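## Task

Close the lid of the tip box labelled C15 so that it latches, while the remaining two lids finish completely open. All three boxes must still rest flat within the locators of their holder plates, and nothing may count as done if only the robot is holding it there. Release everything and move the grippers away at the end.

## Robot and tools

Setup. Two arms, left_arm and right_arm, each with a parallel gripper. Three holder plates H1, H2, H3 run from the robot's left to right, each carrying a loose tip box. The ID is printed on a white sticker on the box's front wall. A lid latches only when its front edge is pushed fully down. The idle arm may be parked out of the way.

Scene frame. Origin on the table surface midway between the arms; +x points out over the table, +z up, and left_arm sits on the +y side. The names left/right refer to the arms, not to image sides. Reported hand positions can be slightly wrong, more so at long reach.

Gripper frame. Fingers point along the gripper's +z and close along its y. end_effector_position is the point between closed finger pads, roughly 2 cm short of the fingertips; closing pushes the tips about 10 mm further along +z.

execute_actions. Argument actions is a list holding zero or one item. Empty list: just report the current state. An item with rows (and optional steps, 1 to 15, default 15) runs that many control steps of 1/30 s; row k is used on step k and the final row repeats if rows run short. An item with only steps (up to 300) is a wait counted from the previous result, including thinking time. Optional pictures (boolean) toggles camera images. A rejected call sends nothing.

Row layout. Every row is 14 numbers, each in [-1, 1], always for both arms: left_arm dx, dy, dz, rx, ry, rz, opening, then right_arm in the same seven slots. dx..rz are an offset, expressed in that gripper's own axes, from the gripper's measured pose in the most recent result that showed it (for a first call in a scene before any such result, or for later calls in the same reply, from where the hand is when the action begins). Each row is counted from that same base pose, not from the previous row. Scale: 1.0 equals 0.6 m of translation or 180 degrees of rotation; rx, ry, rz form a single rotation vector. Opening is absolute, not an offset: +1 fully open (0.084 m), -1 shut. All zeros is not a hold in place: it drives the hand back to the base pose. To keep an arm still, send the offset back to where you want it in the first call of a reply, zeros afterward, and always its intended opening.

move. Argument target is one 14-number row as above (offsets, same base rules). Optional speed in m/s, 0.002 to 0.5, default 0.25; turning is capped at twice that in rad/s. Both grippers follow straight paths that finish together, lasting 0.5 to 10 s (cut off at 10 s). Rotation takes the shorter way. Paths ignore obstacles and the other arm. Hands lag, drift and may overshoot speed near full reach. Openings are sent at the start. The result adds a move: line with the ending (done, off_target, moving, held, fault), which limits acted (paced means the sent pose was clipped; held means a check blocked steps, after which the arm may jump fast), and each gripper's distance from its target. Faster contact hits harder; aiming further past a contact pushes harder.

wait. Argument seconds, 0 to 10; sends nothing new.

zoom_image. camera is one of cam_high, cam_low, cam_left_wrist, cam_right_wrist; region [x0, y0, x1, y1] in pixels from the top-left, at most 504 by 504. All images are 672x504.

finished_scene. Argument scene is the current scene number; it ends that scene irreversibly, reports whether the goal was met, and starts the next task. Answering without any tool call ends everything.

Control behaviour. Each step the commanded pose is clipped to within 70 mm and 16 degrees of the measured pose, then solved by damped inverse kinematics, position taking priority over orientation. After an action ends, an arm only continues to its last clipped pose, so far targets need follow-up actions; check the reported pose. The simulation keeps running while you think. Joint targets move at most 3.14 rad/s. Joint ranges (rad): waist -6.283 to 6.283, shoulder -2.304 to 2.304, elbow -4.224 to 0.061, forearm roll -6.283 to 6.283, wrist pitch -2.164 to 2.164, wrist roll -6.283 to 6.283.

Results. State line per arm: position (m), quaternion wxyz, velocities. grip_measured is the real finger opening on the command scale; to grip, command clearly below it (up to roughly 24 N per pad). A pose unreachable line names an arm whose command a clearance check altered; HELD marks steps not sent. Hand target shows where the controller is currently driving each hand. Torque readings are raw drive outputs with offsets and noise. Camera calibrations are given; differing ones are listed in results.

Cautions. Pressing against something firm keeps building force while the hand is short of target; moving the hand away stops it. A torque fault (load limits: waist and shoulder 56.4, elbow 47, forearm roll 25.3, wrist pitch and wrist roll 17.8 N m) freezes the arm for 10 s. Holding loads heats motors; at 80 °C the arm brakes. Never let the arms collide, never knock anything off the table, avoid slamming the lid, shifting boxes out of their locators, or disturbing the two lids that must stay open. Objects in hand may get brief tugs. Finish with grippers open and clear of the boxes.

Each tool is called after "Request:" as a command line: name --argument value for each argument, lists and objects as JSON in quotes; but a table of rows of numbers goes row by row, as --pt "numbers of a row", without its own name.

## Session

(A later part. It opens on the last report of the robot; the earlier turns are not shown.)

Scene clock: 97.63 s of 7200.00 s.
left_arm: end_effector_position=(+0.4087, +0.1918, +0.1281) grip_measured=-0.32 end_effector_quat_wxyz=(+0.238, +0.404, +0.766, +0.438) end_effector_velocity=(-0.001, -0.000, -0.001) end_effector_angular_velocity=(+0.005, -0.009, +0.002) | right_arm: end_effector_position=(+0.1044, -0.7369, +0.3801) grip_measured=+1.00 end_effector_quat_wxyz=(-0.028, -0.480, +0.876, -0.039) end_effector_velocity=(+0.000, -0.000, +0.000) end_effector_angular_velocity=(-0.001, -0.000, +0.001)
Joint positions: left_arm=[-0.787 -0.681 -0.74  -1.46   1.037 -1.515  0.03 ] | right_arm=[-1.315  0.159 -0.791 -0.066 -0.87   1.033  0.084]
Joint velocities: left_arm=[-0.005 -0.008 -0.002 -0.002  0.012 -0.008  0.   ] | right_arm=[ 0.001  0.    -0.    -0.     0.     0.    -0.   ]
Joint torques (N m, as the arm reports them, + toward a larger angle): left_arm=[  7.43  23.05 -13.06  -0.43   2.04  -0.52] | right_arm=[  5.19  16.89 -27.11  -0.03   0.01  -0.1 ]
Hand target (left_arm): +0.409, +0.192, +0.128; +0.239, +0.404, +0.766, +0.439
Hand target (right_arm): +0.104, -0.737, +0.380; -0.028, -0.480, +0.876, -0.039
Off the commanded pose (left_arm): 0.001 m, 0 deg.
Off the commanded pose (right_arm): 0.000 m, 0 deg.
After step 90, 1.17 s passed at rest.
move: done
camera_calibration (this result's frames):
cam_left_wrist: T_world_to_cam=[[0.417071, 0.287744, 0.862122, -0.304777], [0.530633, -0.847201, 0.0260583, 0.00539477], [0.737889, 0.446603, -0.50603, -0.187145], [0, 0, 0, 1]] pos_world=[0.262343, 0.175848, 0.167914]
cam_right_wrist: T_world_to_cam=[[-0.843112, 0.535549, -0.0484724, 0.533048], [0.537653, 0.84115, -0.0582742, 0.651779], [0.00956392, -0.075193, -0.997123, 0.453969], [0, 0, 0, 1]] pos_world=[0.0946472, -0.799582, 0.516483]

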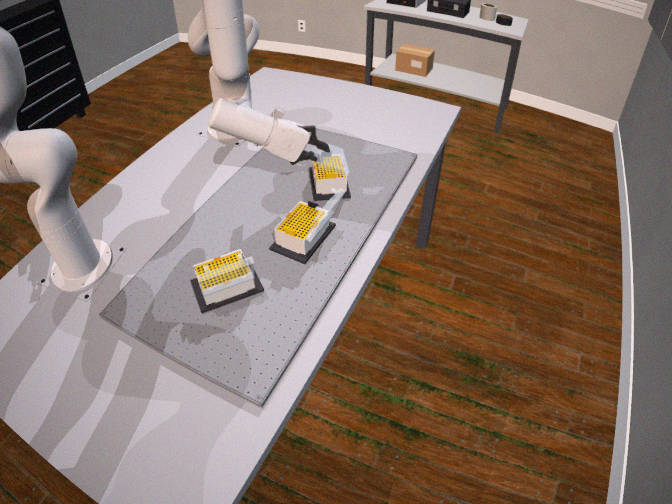

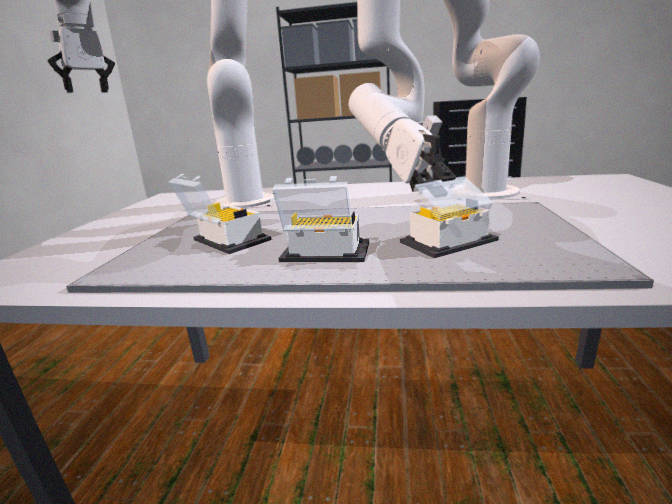

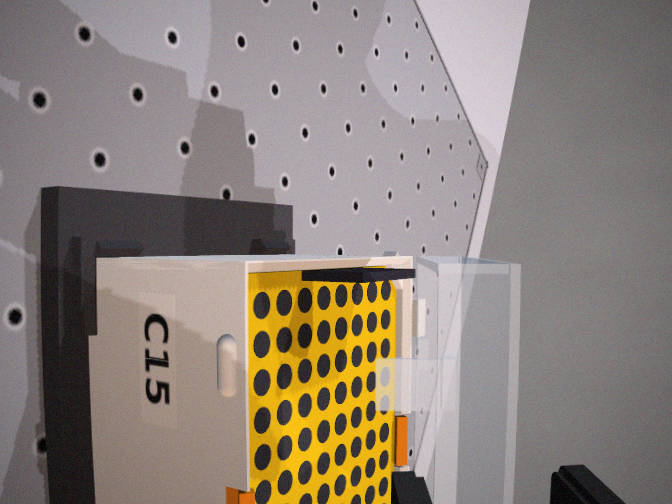

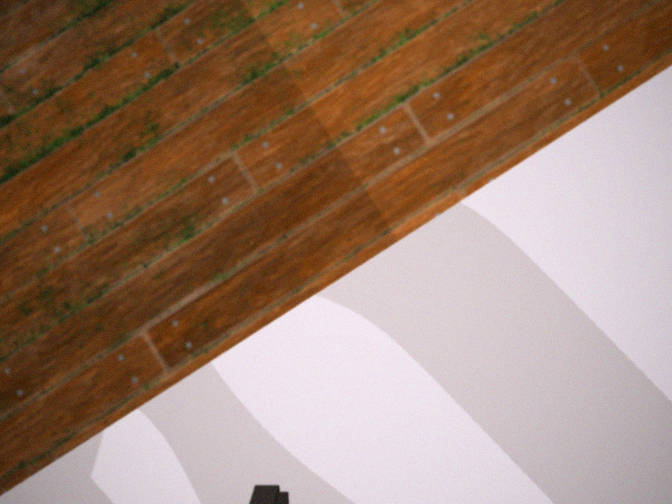

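Request:
move --target '[0,-0.033,-0.012,0,0,0,-0.3,0,0,0,0,0,0,1]' --speed 0.03

Request:
zoom_image --camera "cam_high" --region '[270,110,370,210]'

Scene clock: 104.63 s of 7200.00 s.
left_arm: end_effector_position=(+0.3955, +0.1828, +0.1148) grip_measured=-0.32 end_effector_quat_wxyz=(+0.238, +0.404, +0.766, +0.438) end_effector_velocity=(-0.001, -0.001, -0.001) end_effector_angular_velocity=(-0.001, -0.000, -0.002) | right_arm: end_effector_position=(+0.1044, -0.7369, +0.3801) grip_measured=+1.00 end_effector_quat_wxyz=(-0.028, -0.480, +0.876, -0.039) end_effector_velocity=(+0.000, -0.000, +0.000) end_effector_angular_velocity=(-0.002, +0.001, +0.003)
Joint positions: left_arm=[-0.825 -0.715 -0.746 -1.481  1.042 -1.548  0.03 ] | right_arm=[-1.315  0.159 -0.791 -0.066 -0.87   1.033  0.084]
Joint velocities: left_arm=[-0.003 -0.003 -0.001  0.    -0.    -0.003  0.   ] | right_arm=[ 0.002  0.    -0.    -0.002  0.    -0.     0.   ]
Joint torques (N m, as the arm reports them, + toward a larger angle): left_arm=[  8.89  23.03 -13.37   0.49   1.73  -0.47] | right_arm=[  4.2   15.78 -27.38   1.13  -0.08   0.11]
Hand target (left_arm): +0.395, +0.183, +0.115; +0.238, +0.404, +0.766, +0.438
Hand target (right_arm): +0.104, -0.737, +0.380; -0.028, -0.480, +0.876, -0.039
Off the commanded pose (left_arm): 0.000 m, 0 deg.
Off the commanded pose (right_arm): 0.000 m, 0 deg.
After step 90, 2.97 s passed at rest.
move: done
camera_calibration (this result's frames):
cam_left_wrist: T_world_to_cam=[[0.41693, 0.287656, 0.86222, -0.285176], [0.530578, -0.847235, 0.0260941, 0.00517065], [0.738009, 0.446595, -0.505861, -0.18016], [0, 0, 0, 1]] pos_world=[0.249114, 0.166872, 0.154613]
cam_right_wrist: T_world_to_cam=[[-0.843112, 0.535548, -0.0484723, 0.533048], [0.537653, 0.84115, -0.0582742, 0.651779], [0.00956385, -0.0751929, -0.997123, 0.453969], [0, 0, 0, 1]] pos_world=[0.0946472, -0.799582, 0.516483]

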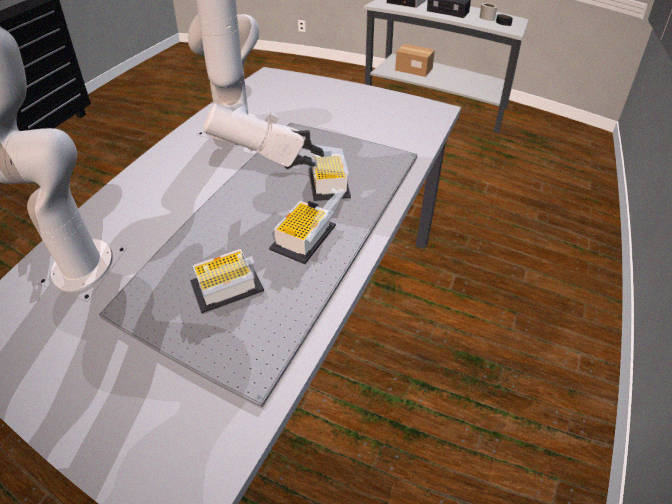

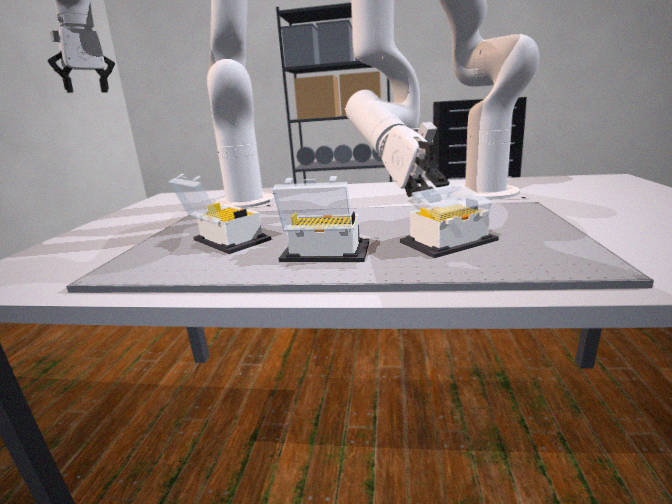

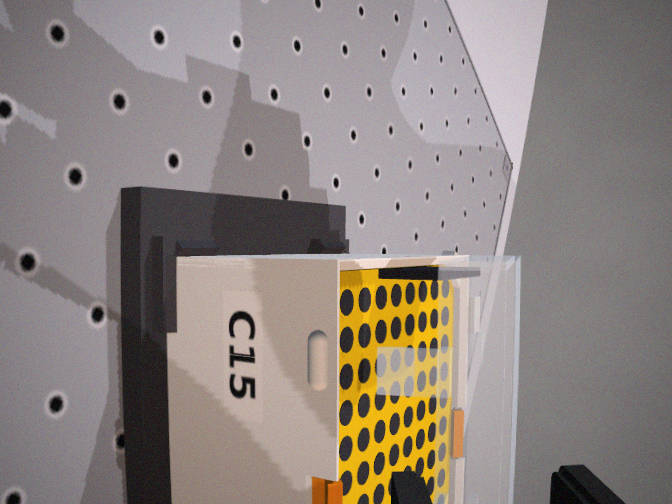

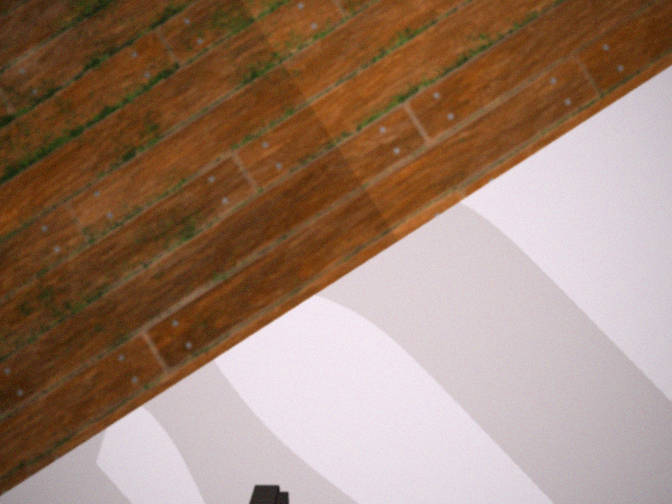

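Region (270, 110, 370, 210) of cam_high's 672x504 image, scaled by 5.040, with more detail than that image has.

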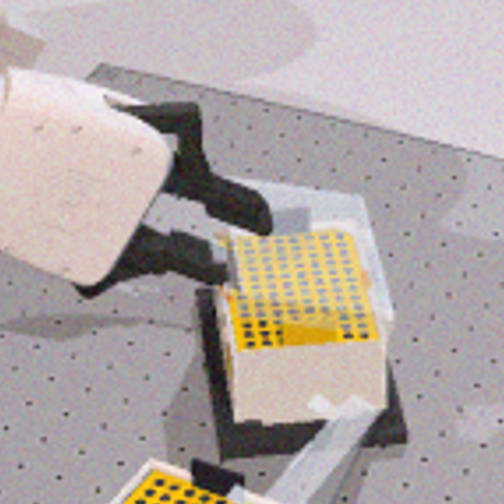

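Request:
move --target '[0,-0.027,0.003,0,0,0,-0.3,0,0,0,0,0,0,1]' --speed 0.02

Request:
zoom_image --camera "cam_high" --region '[270,110,370,210]'

Scene clock: 111.20 s of 7200.00 s.
left_arm: end_effector_position=(+0.3910, +0.1793, +0.1019) grip_measured=-0.33 end_effector_quat_wxyz=(+0.240, +0.403, +0.765, +0.440) end_effector_velocity=(-0.001, -0.001, -0.003) end_effector_angular_velocity=(-0.000, -0.003, -0.000) | right_arm: end_effector_position=(+0.1044, -0.7369, +0.3801) grip_measured=+1.00 end_effector_quat_wxyz=(-0.028, -0.480, +0.876, -0.039) end_effector_velocity=(+0.000, +0.000, -0.000) end_effector_angular_velocity=(+0.001, -0.001, -0.000)
Joint positions: left_arm=[-0.84  -0.752 -0.757 -1.48   1.05  -1.58   0.03 ] | right_arm=[-1.315  0.159 -0.791 -0.066 -0.87   1.033  0.084]
Joint velocities: left_arm=[-0.004 -0.01  -0.004  0.001  0.003 -0.009 -0.001] | right_arm=[ 0.    -0.001  0.     0.002  0.    -0.     0.   ]
Joint torques (N m, as the arm reports them, + toward a larger angle): left_arm=[  7.35  13.75 -11.04  -0.27  -4.64  -0.32] | right_arm=[  4.72  16.11 -26.37   0.76  -0.11   0.14]
Hand target (left_arm): +0.390, +0.179, +0.100; +0.238, +0.404, +0.766, +0.438
Hand target (right_arm): +0.104, -0.737, +0.380; -0.028, -0.480, +0.876, -0.039
Off the commanded pose (left_arm): 0.002 m, 0 deg.
Off the commanded pose (right_arm): 0.000 m, 0 deg.
After step 90, 2.53 s passed at rest.
move: done
camera_calibration (this result's frames):
cam_left_wrist: T_world_to_cam=[[0.412246, 0.28603, 0.865009, -0.26934], [0.530785, -0.847072, 0.0271369, 0.00468152], [0.740487, 0.447946, -0.501023, -0.183514], [0, 0, 0, 1]] pos_world=[0.24444, 0.16321, 0.14091]
cam_right_wrist: T_world_to_cam=[[-0.843112, 0.535549, -0.0484725, 0.533048], [0.537653, 0.84115, -0.0582743, 0.651779], [0.00956396, -0.0751932, -0.997123, 0.453969], [0, 0, 0, 1]] pos_world=[0.0946471, -0.799582, 0.516483]

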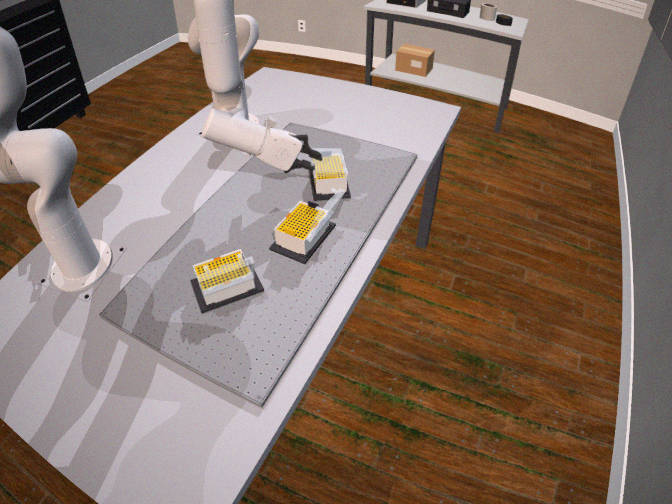

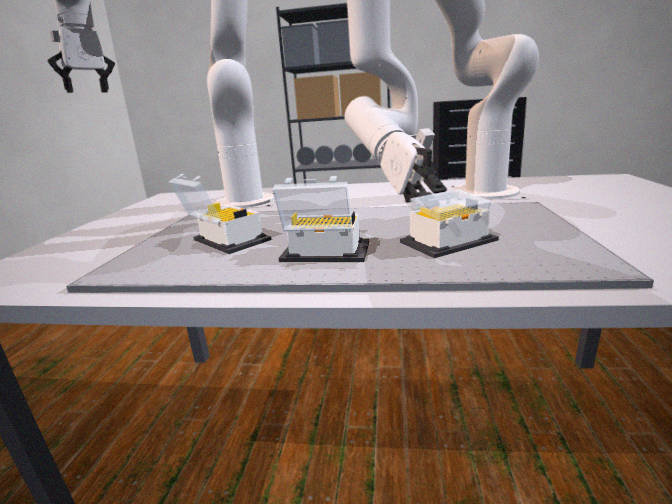

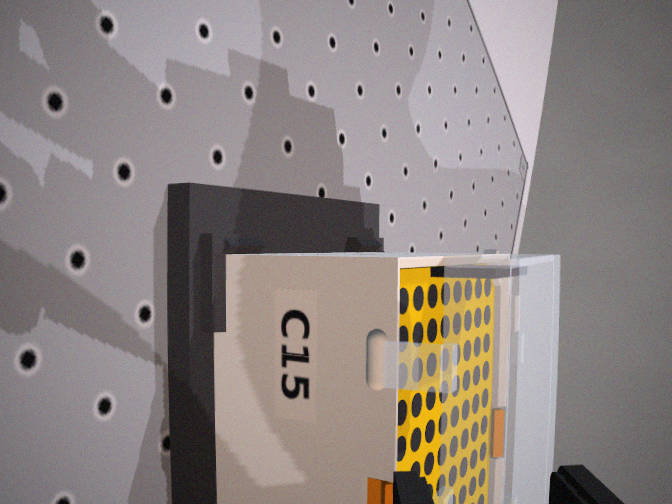

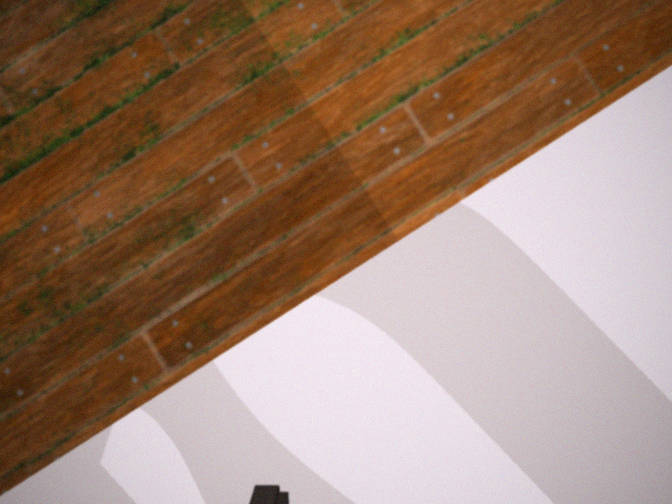

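Region (270, 110, 370, 210) of cam_high's 672x504 image, scaled by 5.040, with more detail than that image has.

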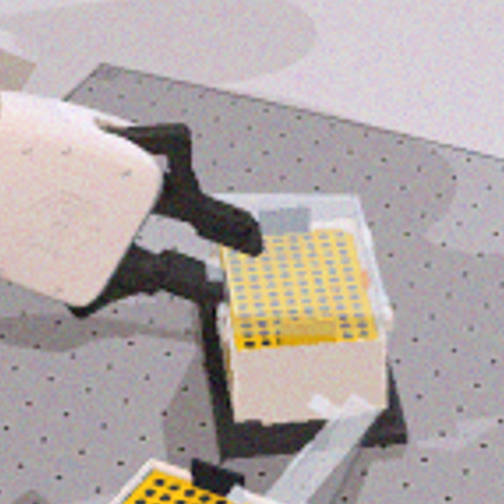

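Request:
move --target '[0,-0.011,-0.03,0,0,0,-0.3,0,0,0,0,0,0,1]' --speed 0.025

Request:
move --target '[0,0.052,-0.03,0,0,0,-0.3,0,0,0,0,0,0,1]' --speed 0.06

Request:
move --target '[0,-0.013,0.043,0,0,0,-1,0,0,0,0,0,0,1]' --speed 0.03

Scene clock: 122.00 s of 7200.00 s.
left_arm: end_effector_position=(+0.3754, +0.1690, +0.1051) grip_measured=-0.32 end_effector_quat_wxyz=(+0.240, +0.403, +0.765, +0.440) end_effector_velocity=(-0.001, -0.001, +0.001) end_effector_angular_velocity=(+0.000, -0.002, +0.000) | right_arm: end_effector_position=(+0.1044, -0.7369, +0.3801) grip_measured=+1.00 end_effector_quat_wxyz=(-0.028, -0.480, +0.876, -0.039) end_effector_velocity=(-0.000, -0.000, +0.000) end_effector_angular_velocity=(-0.000, +0.000, +0.000)
Joint positions: left_arm=[-0.885 -0.742 -0.75  -1.527  1.05  -1.575  0.03 ] | right_arm=[-1.315  0.159 -0.791 -0.066 -0.87   1.033  0.084]
Joint velocities: left_arm=[-0.004  0.001  0.    -0.004  0.002  0.001 -0.   ] | right_arm=[-0.  0. -0. -0. -0.  0.  0.]
Joint torques (N m, as the arm reports them, + toward a larger angle): left_arm=[  9.93  23.   -12.44  -0.33   1.76  -0.29] | right_arm=[  6.71  16.65 -27.45   0.94   0.17  -0.11]
Hand target (left_arm): +0.375, +0.169, +0.105; +0.240, +0.403, +0.765, +0.440
Hand target (right_arm): +0.104, -0.737, +0.380; -0.028, -0.480, +0.876, -0.039
Off the commanded pose (left_arm): 0.000 m, 0 deg.
Off the commanded pose (right_arm): 0.000 m, 0 deg.
After step 90, 6.70 s passed at rest.
move: done
camera_calibration (this result's frames):
cam_left_wrist: T_world_to_cam=[[0.412368, 0.285999, 0.864961, -0.262747], [0.530805, -0.847063, 0.0270212, 0.00415443], [0.740404, 0.447983, -0.501111, -0.165724], [0, 0, 0, 1]] pos_world=[0.228846, 0.152906, 0.144108]
cam_right_wrist: T_world_to_cam=[[-0.843112, 0.535549, -0.0484726, 0.533048], [0.537653, 0.84115, -0.0582744, 0.651779], [0.00956396, -0.0751933, -0.997123, 0.453969], [0, 0, 0, 1]] pos_world=[0.0946471, -0.799582, 0.516483]

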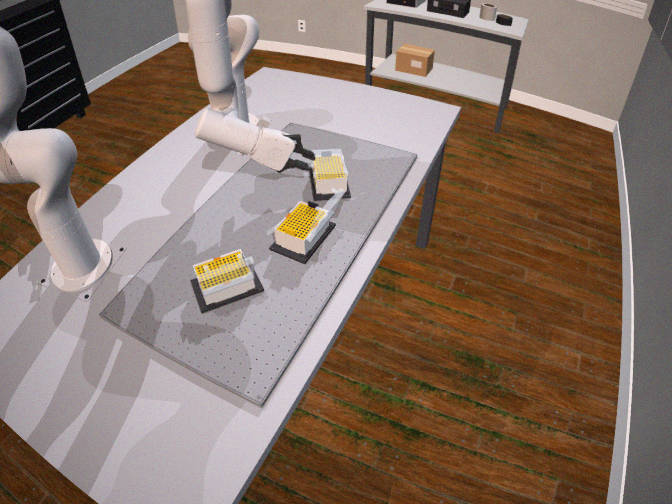

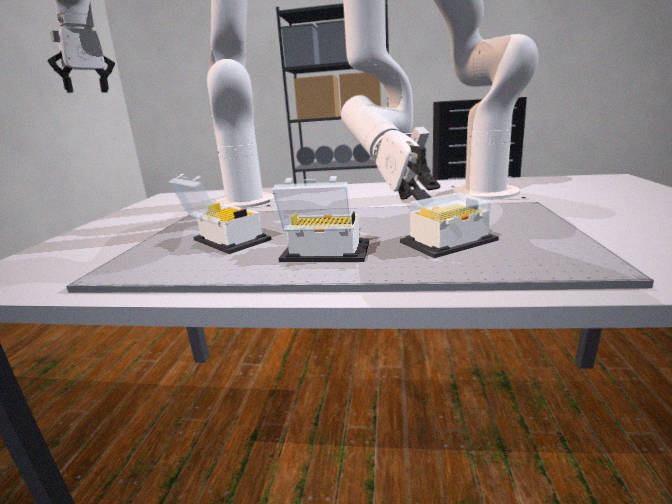

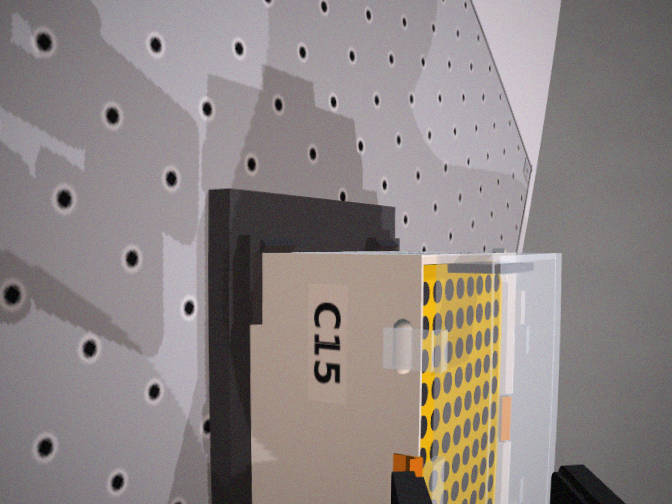

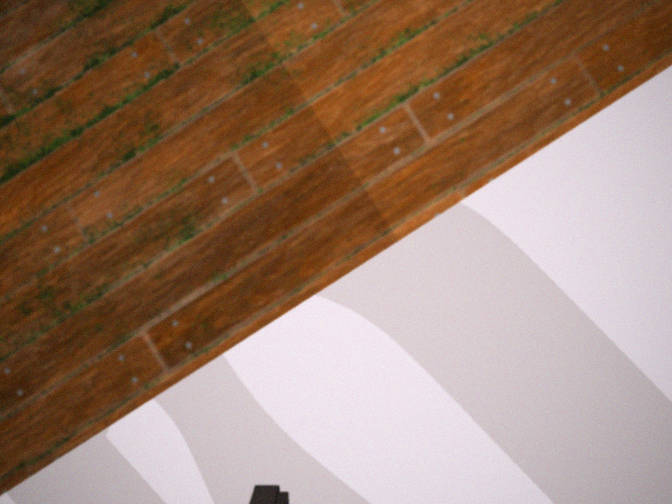

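Scene clock: 123.00 s of 7200.00 s.
left_arm: end_effector_position=(+0.3751, +0.1694, +0.1407) grip_measured=-0.32 end_effector_quat_wxyz=(+0.240, +0.403, +0.765, +0.440) end_effector_velocity=(-0.000, +0.000, +0.002) end_effector_angular_velocity=(+0.000, +0.001, +0.001) | right_arm: end_effector_position=(+0.1044, -0.7369, +0.3801) grip_measured=+1.00 end_effector_quat_wxyz=(-0.028, -0.480, +0.876, -0.039) end_effector_velocity=(-0.001, -0.000, +0.000) end_effector_angular_velocity=(-0.001, +0.001, -0.000)
Joint positions: left_arm=[-0.885 -0.645 -0.722 -1.567  1.048 -1.496  0.03 ] | right_arm=[-1.315  0.159 -0.791 -0.066 -0.87   1.033  0.084]
Joint velocities: left_arm=[ 0.     0.005  0.002 -0.003 -0.001  0.005 -0.   ] | right_arm=[-0.001  0.    -0.001 -0.001 -0.001 -0.     0.   ]
Joint torques (N m, as the arm reports them, + toward a larger angle): left_arm=[  6.01  22.44 -14.     0.21   1.61  -0.39] | right_arm=[  4.78  14.73 -27.02   0.84   0.1    0.07]
Hand target (left_arm): +0.375, +0.169, +0.141; +0.240, +0.403, +0.765, +0.440
Hand target (right_arm): +0.104, -0.737, +0.380; -0.028, -0.480, +0.876, -0.039
Off the commanded pose (left_arm): 0.000 m, 0 deg.
Off the commanded pose (right_arm): 0.000 m, 0 deg.
move: done
camera_calibration (this result's frames):
cam_left_wrist: T_world_to_cam=[[0.412612, 0.286031, 0.864834, -0.293642], [0.53093, -0.846991, 0.0268229, 0.00362115], [0.740179, 0.448099, -0.501341, -0.147709], [0, 0, 0, 1]] pos_world=[0.228568, 0.153246, 0.179802]
cam_right_wrist: T_world_to_cam=[[-0.843112, 0.535549, -0.0484727, 0.533048], [0.537653, 0.84115, -0.0582743, 0.651779], [0.00956408, -0.0751933, -0.997123, 0.453969], [0, 0, 0, 1]] pos_world=[0.0946471, -0.799582, 0.516483]

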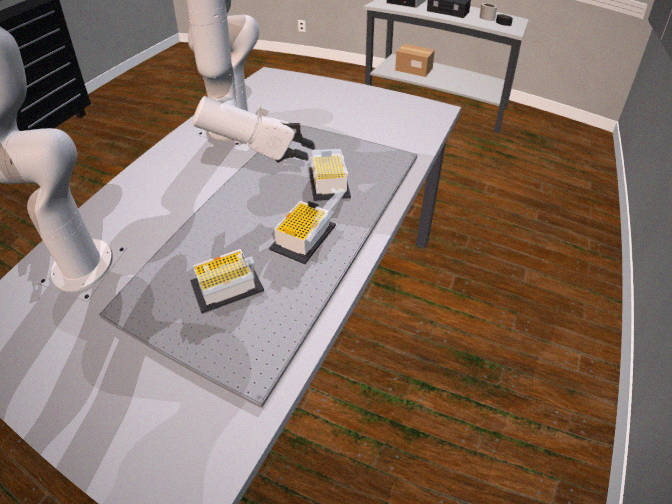

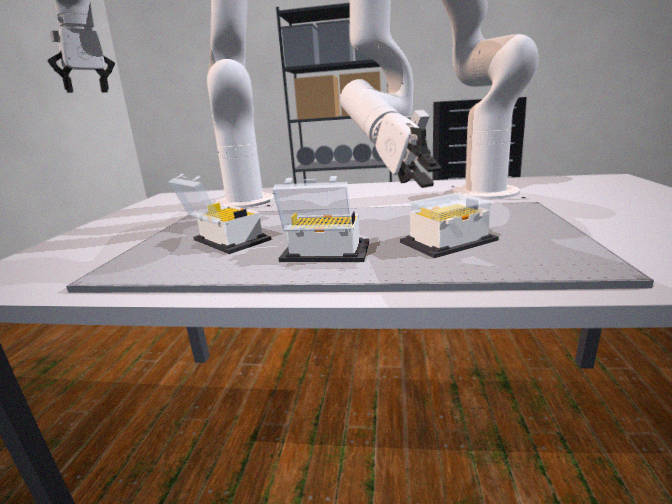

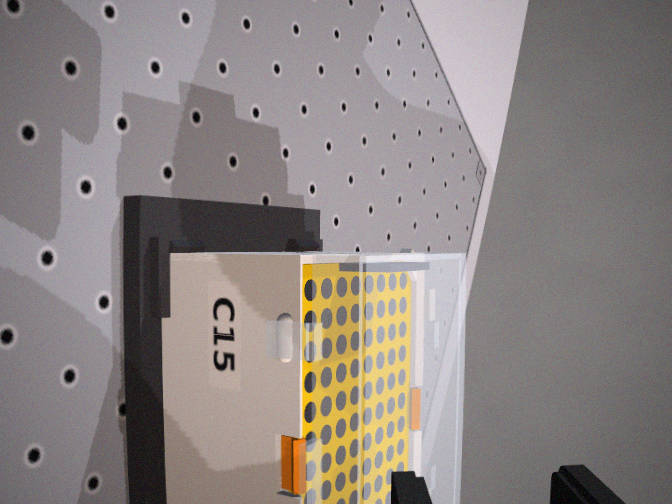

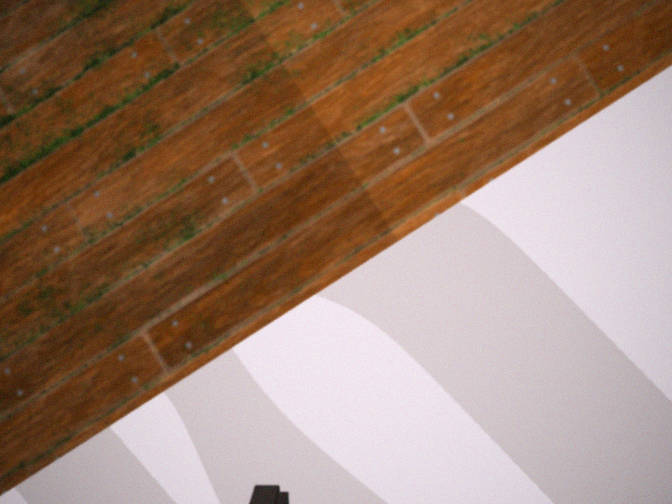

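Scene clock: 124.23 s of 7200.00 s.
left_arm: end_effector_position=(+0.3905, +0.1793, +0.1213) grip_measured=-1.00 end_effector_quat_wxyz=(+0.240, +0.403, +0.765, +0.440) end_effector_velocity=(+0.001, +0.000, -0.002) end_effector_angular_velocity=(-0.001, -0.000, -0.001) | right_arm: end_effector_position=(+0.1044, -0.7369, +0.3801) grip_measured=+1.00 end_effector_quat_wxyz=(-0.028, -0.480, +0.876, -0.039) end_effector_velocity=(+0.001, +0.000, +0.000) end_effector_angular_velocity=(-0.000, +0.001, +0.002)
Joint positions: left_arm=[-0.841 -0.699 -0.74  -1.502  1.047 -1.538  0.   ] | right_arm=[-1.315  0.159 -0.791 -0.066 -0.87   1.033  0.084]
Joint velocities: left_arm=[ 0.003 -0.004 -0.002  0.006 -0.    -0.004  0.   ] | right_arm=[ 0.002 -0.    -0.001 -0.001 -0.     0.     0.   ]
Joint torques (N m, as the arm reports them, + toward a larger angle): left_arm=[  8.69  25.08 -12.55   0.1    1.78  -0.43] | right_arm=[  4.32  16.59 -26.64   0.24   0.04  -0.03]
Hand target (left_arm): +0.391, +0.179, +0.121; +0.240, +0.403, +0.765, +0.440
Hand target (right_arm): +0.104, -0.737, +0.380; -0.028, -0.480, +0.876, -0.039
Off the commanded pose (left_arm): 0.000 m, 0 deg.
Off the commanded pose (right_arm): 0.000 m, 0 deg.
move: done
camera_calibration (this result's frames):
cam_left_wrist: T_world_to_cam=[[0.412577, 0.286043, 0.864847, -0.285991], [0.530858, -0.847033, 0.0269046, 0.00445412], [0.74025, 0.448011, -0.501315, -0.173277], [0, 0, 0, 1]] pos_world=[0.243897, 0.163209, 0.160352]
cam_right_wrist: T_world_to_cam=[[-0.843112, 0.535549, -0.0484727, 0.533048], [0.537653, 0.84115, -0.0582744, 0.651779], [0.0095641, -0.0751933, -0.997123, 0.453969], [0, 0, 0, 1]] pos_world=[0.0946471, -0.799582, 0.516483]

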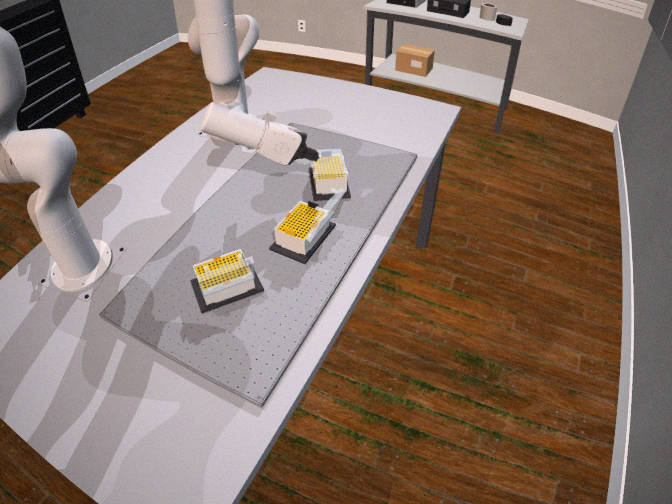

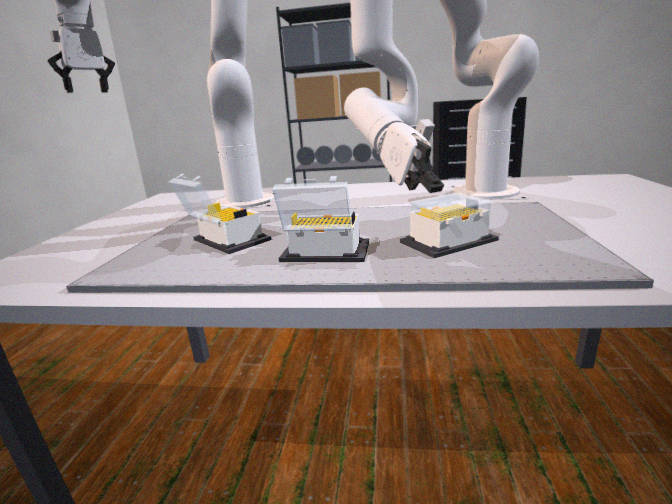

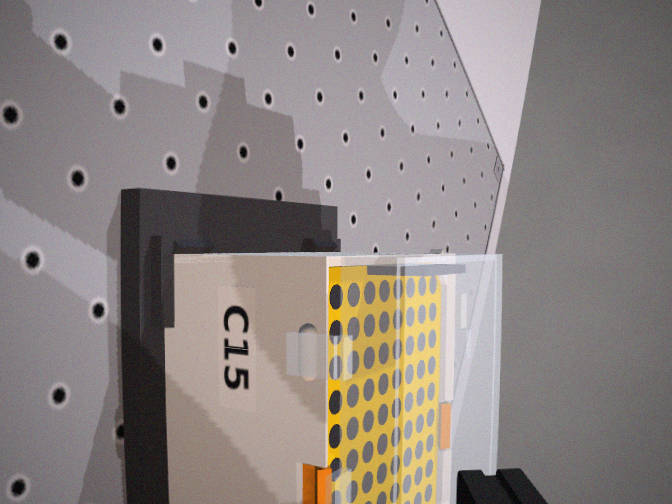

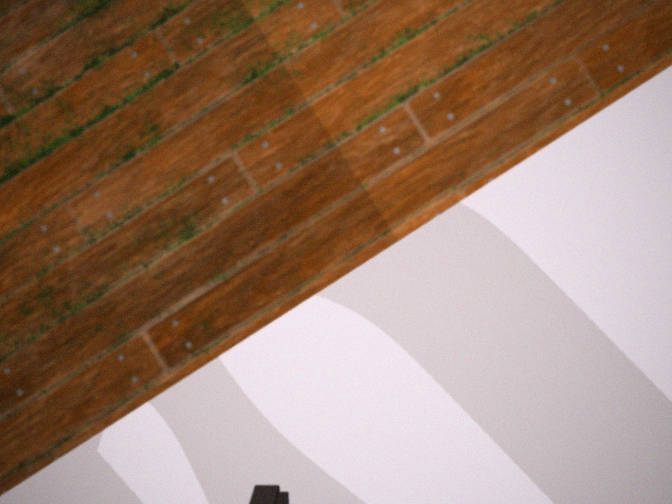

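Press down to z≈.106.

Request:
move --target '[0,-0.022,0.0127,0,0,0,-1,0,0,0,0,0,0,1]' --speed 0.015

Scene clock: 128.13 s of 7200.00 s.
left_arm: end_effector_position=(+0.3906, +0.1792, +0.1064) grip_measured=-1.00 end_effector_quat_wxyz=(+0.240, +0.403, +0.765, +0.440) end_effector_velocity=(+0.001, -0.000, -0.001) end_effector_angular_velocity=(+0.001, -0.004, -0.001) | right_arm: end_effector_position=(+0.1044, -0.7369, +0.3801) grip_measured=+1.00 end_effector_quat_wxyz=(-0.028, -0.480, +0.876, -0.039) end_effector_velocity=(-0.000, +0.000, +0.000) end_effector_angular_velocity=(+0.000, -0.000, -0.002)
Joint positions: left_arm=[-0.841 -0.74  -0.753 -1.486  1.05  -1.57   0.   ] | right_arm=[-1.315  0.159 -0.791 -0.066 -0.87   1.033  0.084]
Joint velocities: left_arm=[-0.    -0.005 -0.002  0.004  0.004 -0.005  0.   ] | right_arm=[-0.001  0.    -0.     0.    -0.     0.001  0.   ]
Joint torques (N m, as the arm reports them, + toward a larger angle): left_arm=[ 10.41  20.15 -11.45   0.47   1.14  -0.46] | right_arm=[  4.65  15.54 -26.87   0.57   0.17  -0.04]
Hand target (left_arm): +0.391, +0.179, +0.106; +0.240, +0.403, +0.765, +0.440
Hand target (right_arm): +0.104, -0.737, +0.380; -0.028, -0.480, +0.876, -0.039
Off the commanded pose (left_arm): 0.000 m, 0 deg.
Off the commanded pose (right_arm): 0.000 m, 0 deg.
move: done
camera_calibration (this result's frames):
cam_left_wrist: T_world_to_cam=[[0.412205, 0.285875, 0.865079, -0.273007], [0.530803, -0.847065, 0.0269971, 0.00467305], [0.740496, 0.448058, -0.500908, -0.180947], [0, 0, 0, 1]] pos_world=[0.244045, 0.163079, 0.145409]
cam_right_wrist: T_world_to_cam=[[-0.843112, 0.535549, -0.0484726, 0.533048], [0.537653, 0.84115, -0.0582744, 0.651779], [0.00956399, -0.0751933, -0.997123, 0.453969], [0, 0, 0, 1]] pos_world=[0.0946471, -0.799582, 0.516483]

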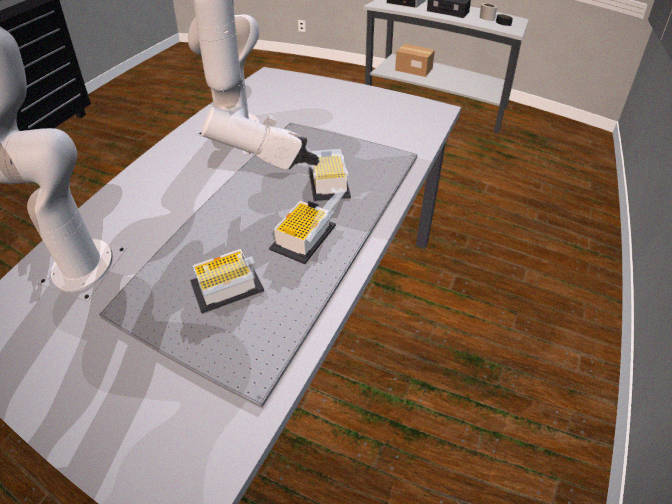

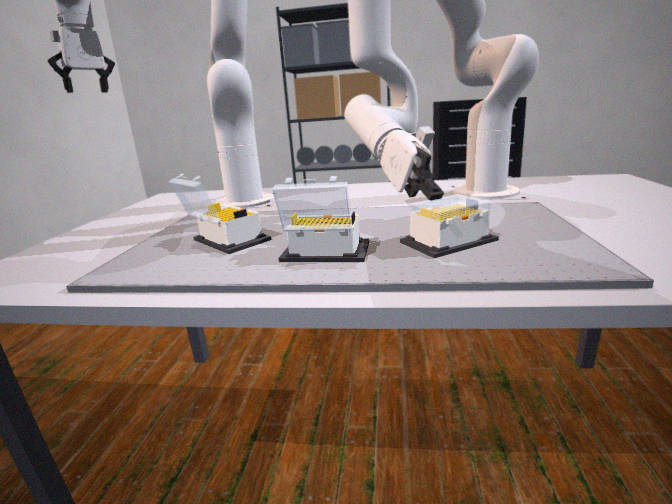

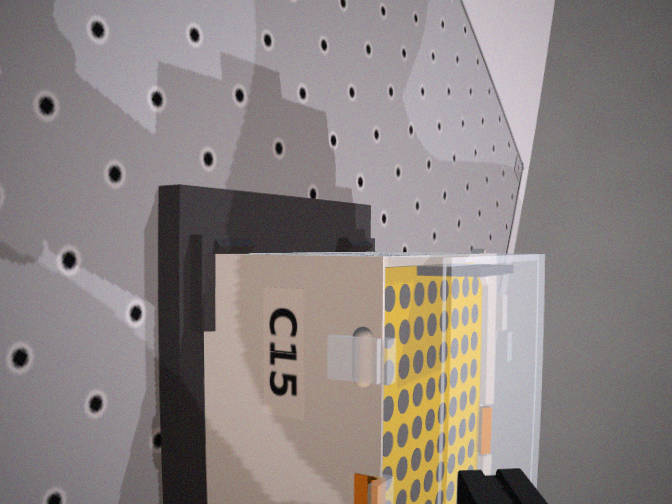

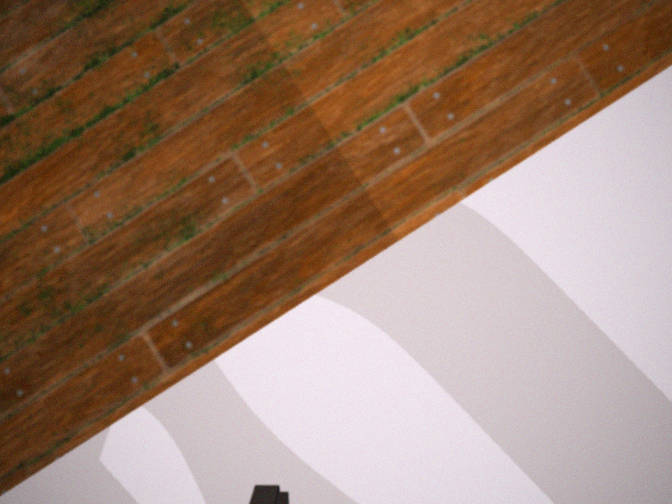

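Request:
move --target '[0,-0.0026,0.0015,0,0,0,-1,0,0,0,0,0,0,1]' --speed 0.01

Request:
move --target '[0,0.08,-0.2,0,0,0,-1,0,0,0,0,0,0,1]'

Request:
zoom_image --camera "cam_left_wrist" --region '[100,200,500,504]'

Scene clock: 134.87 s of 7200.00 s.
left_arm: end_effector_position=(+0.3909, +0.1791, +0.1052) grip_measured=-1.00 end_effector_quat_wxyz=(+0.240, +0.403, +0.765, +0.441) end_effector_velocity=(-0.000, -0.000, -0.001) end_effector_angular_velocity=(-0.000, +0.001, -0.001) | right_arm: end_effector_position=(+0.1044, -0.7369, +0.3801) grip_measured=+1.00 end_effector_quat_wxyz=(-0.028, -0.480, +0.876, -0.039) end_effector_velocity=(+0.000, -0.000, +0.000) end_effector_angular_velocity=(-0.001, +0.001, +0.002)
Joint positions: left_arm=[-0.841 -0.744 -0.754 -1.484  1.052 -1.574  0.   ] | right_arm=[-1.315  0.159 -0.791 -0.066 -0.87   1.033  0.084]
Joint velocities: left_arm=[-0.    -0.002 -0.     0.002 -0.001 -0.001  0.   ] | right_arm=[ 0.001  0.    -0.    -0.001  0.     0.    -0.   ]
Joint torques (N m, as the arm reports them, + toward a larger angle): left_arm=[ 9.82 17.67 -9.77  0.   -2.52 -0.53] | right_arm=[  4.57  14.05 -27.12   0.35   0.02   0.07]
Hand target (left_arm): +0.391, +0.179, +0.105; +0.240, +0.403, +0.765, +0.440
Hand target (right_arm): +0.104, -0.737, +0.380; -0.028, -0.480, +0.876, -0.039
Off the commanded pose (left_arm): 0.001 m, 0 deg.
Off the commanded pose (right_arm): 0.000 m, 0 deg.
After step 90, 3.03 s passed at rest.
move: done
camera_calibration (this result's frames):
cam_left_wrist: T_world_to_cam=[[0.410695, 0.2854, 0.865954, -0.271495], [0.530785, -0.847062, 0.0274393, 0.00447955], [0.741348, 0.448366, -0.49937, -0.182283], [0, 0, 0, 1]] pos_world=[0.244259, 0.163009, 0.143953]
cam_right_wrist: T_world_to_cam=[[-0.843112, 0.535549, -0.0484726, 0.533048], [0.537653, 0.84115, -0.0582743, 0.651778], [0.009564, -0.0751932, -0.997123, 0.453969], [0, 0, 0, 1]] pos_world=[0.0946471, -0.799582, 0.516483]

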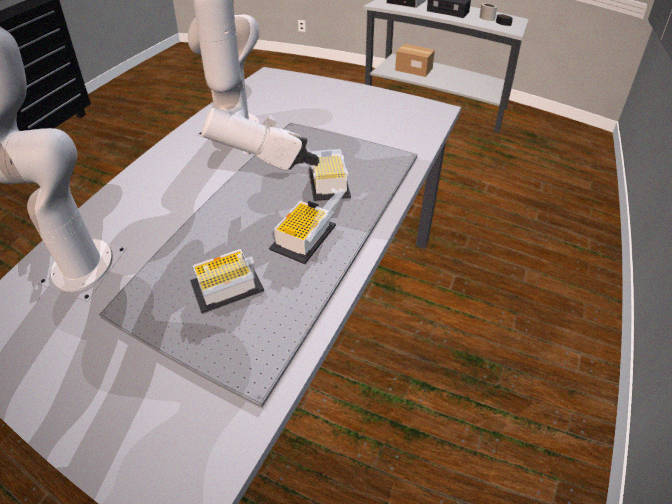

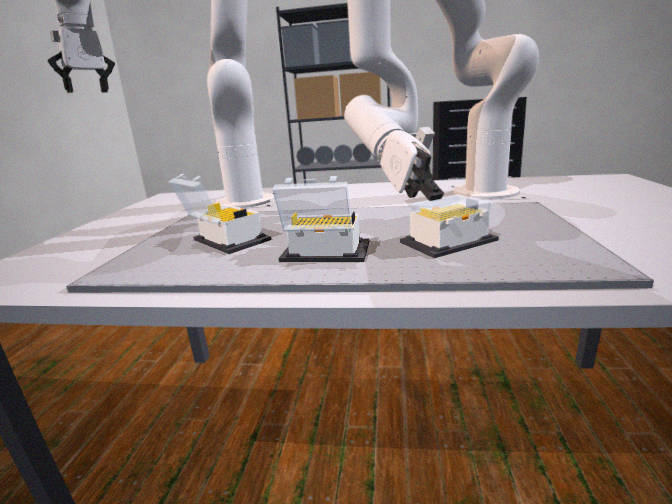

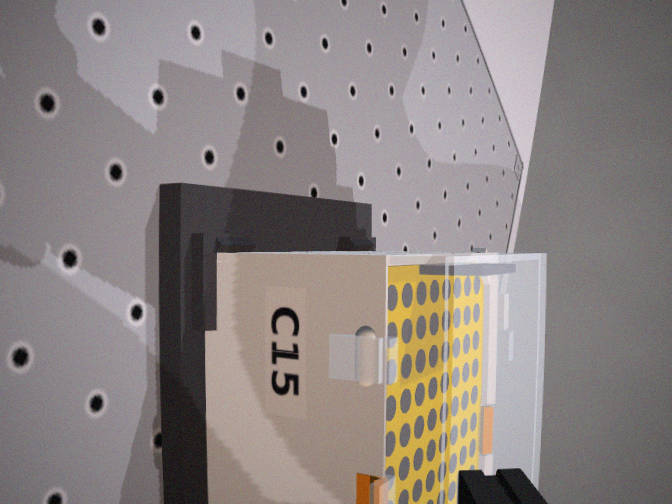

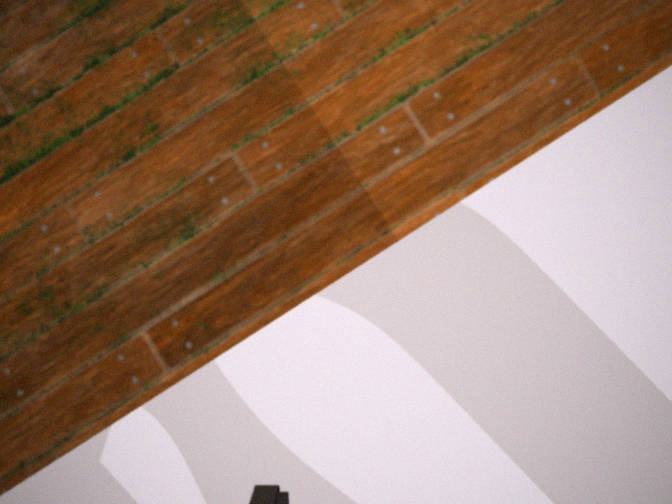

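Scene clock: 136.03 s of 7200.00 s.
left_arm: end_effector_position=(+0.3237, +0.1359, +0.2060) grip_measured=-1.00 end_effector_quat_wxyz=(+0.240, +0.403, +0.765, +0.441) end_effector_velocity=(-0.001, -0.001, +0.002) end_effector_angular_velocity=(-0.001, -0.000, -0.000) | right_arm: end_effector_position=(+0.1044, -0.7369, +0.3801) grip_measured=+1.00 end_effector_quat_wxyz=(-0.028, -0.480, +0.876, -0.039) end_effector_velocity=(-0.000, -0.000, +0.000) end_effector_angular_velocity=(-0.001, +0.001, +0.002)
Joint positions: left_arm=[-1.033 -0.477 -0.695 -1.789  1.087 -1.338  0.   ] | right_arm=[-1.315  0.159 -0.791 -0.066 -0.87   1.033  0.084]
Joint velocities: left_arm=[-0.003  0.004 -0.    -0.005  0.001  0.004  0.   ] | right_arm=[ 0.     0.    -0.    -0.001 -0.    -0.001 -0.   ]
Joint torques (N m, as the arm reports them, + toward a larger angle): left_arm=[  8.62  19.82 -15.55   1.2    1.81  -0.48] | right_arm=[  4.81  14.01 -27.78   0.35   0.18  -0.01]
Hand target (left_arm): +0.324, +0.136, +0.206; +0.240, +0.403, +0.765, +0.441
Hand target (right_arm): +0.104, -0.737, +0.380; -0.028, -0.480, +0.876, -0.039
Off the commanded pose (left_arm): 0.001 m, 0 deg.
Off the commanded pose (right_arm): 0.000 m, 0 deg.
move: done
camera_calibration (this result's frames):
cam_left_wrist: T_world_to_cam=[[0.411154, 0.285323, 0.865762, -0.318949], [0.531172, -0.846839, 0.0268314, 0.000676821], [0.740816, 0.448836, -0.499737, -0.0625254], [0, 0, 0, 1]] pos_world=[0.177098, 0.11964, 0.24487]
cam_right_wrist: T_world_to_cam=[[-0.843112, 0.535549, -0.0484727, 0.533049], [0.537653, 0.84115, -0.0582744, 0.651779], [0.00956403, -0.0751933, -0.997123, 0.453969], [0, 0, 0, 1]] pos_world=[0.0946471, -0.799582, 0.516483]

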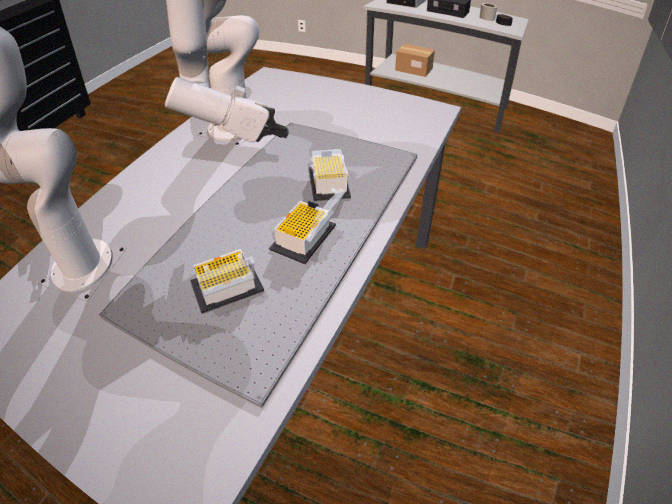

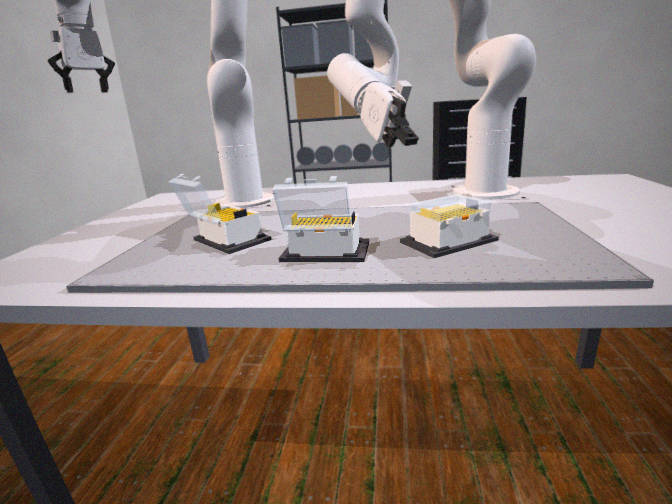

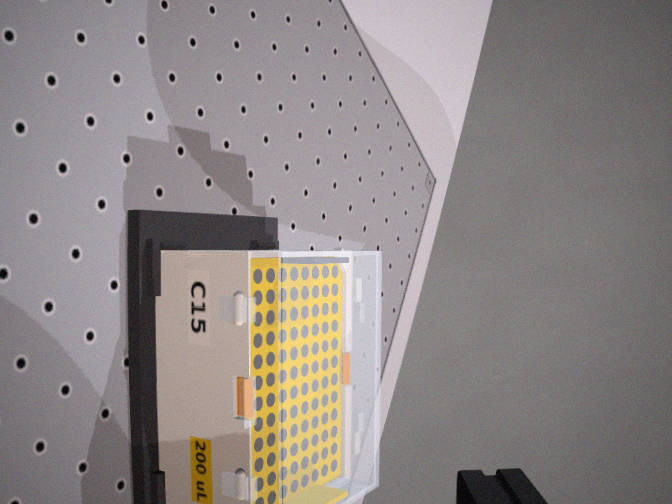

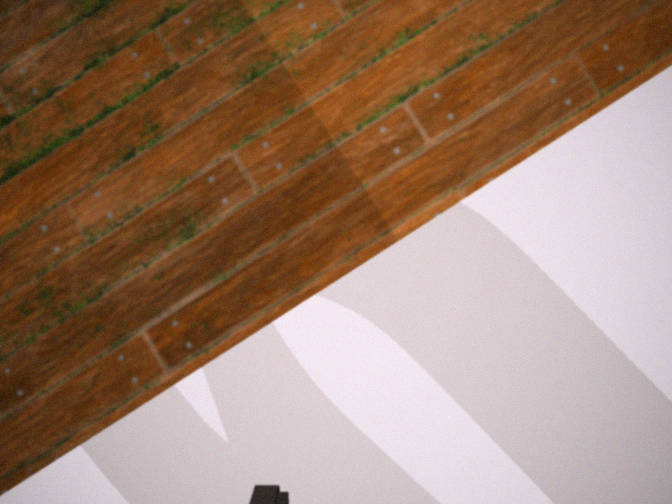

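Region (100, 200, 500, 504) of cam_left_wrist's 672x504 image, scaled by 1.260, with more detail than that image has; it fills the top 383 rows of this view, and the rest is white.

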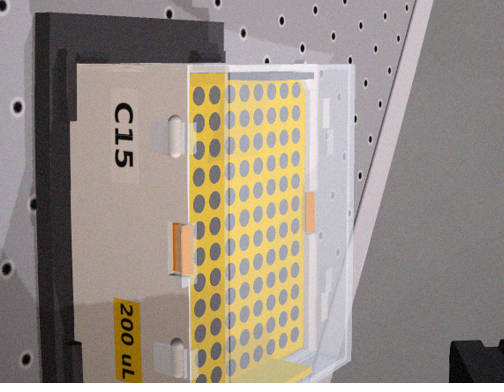

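Request:
finished_scene --scene 1

The scene is finished: the task was done.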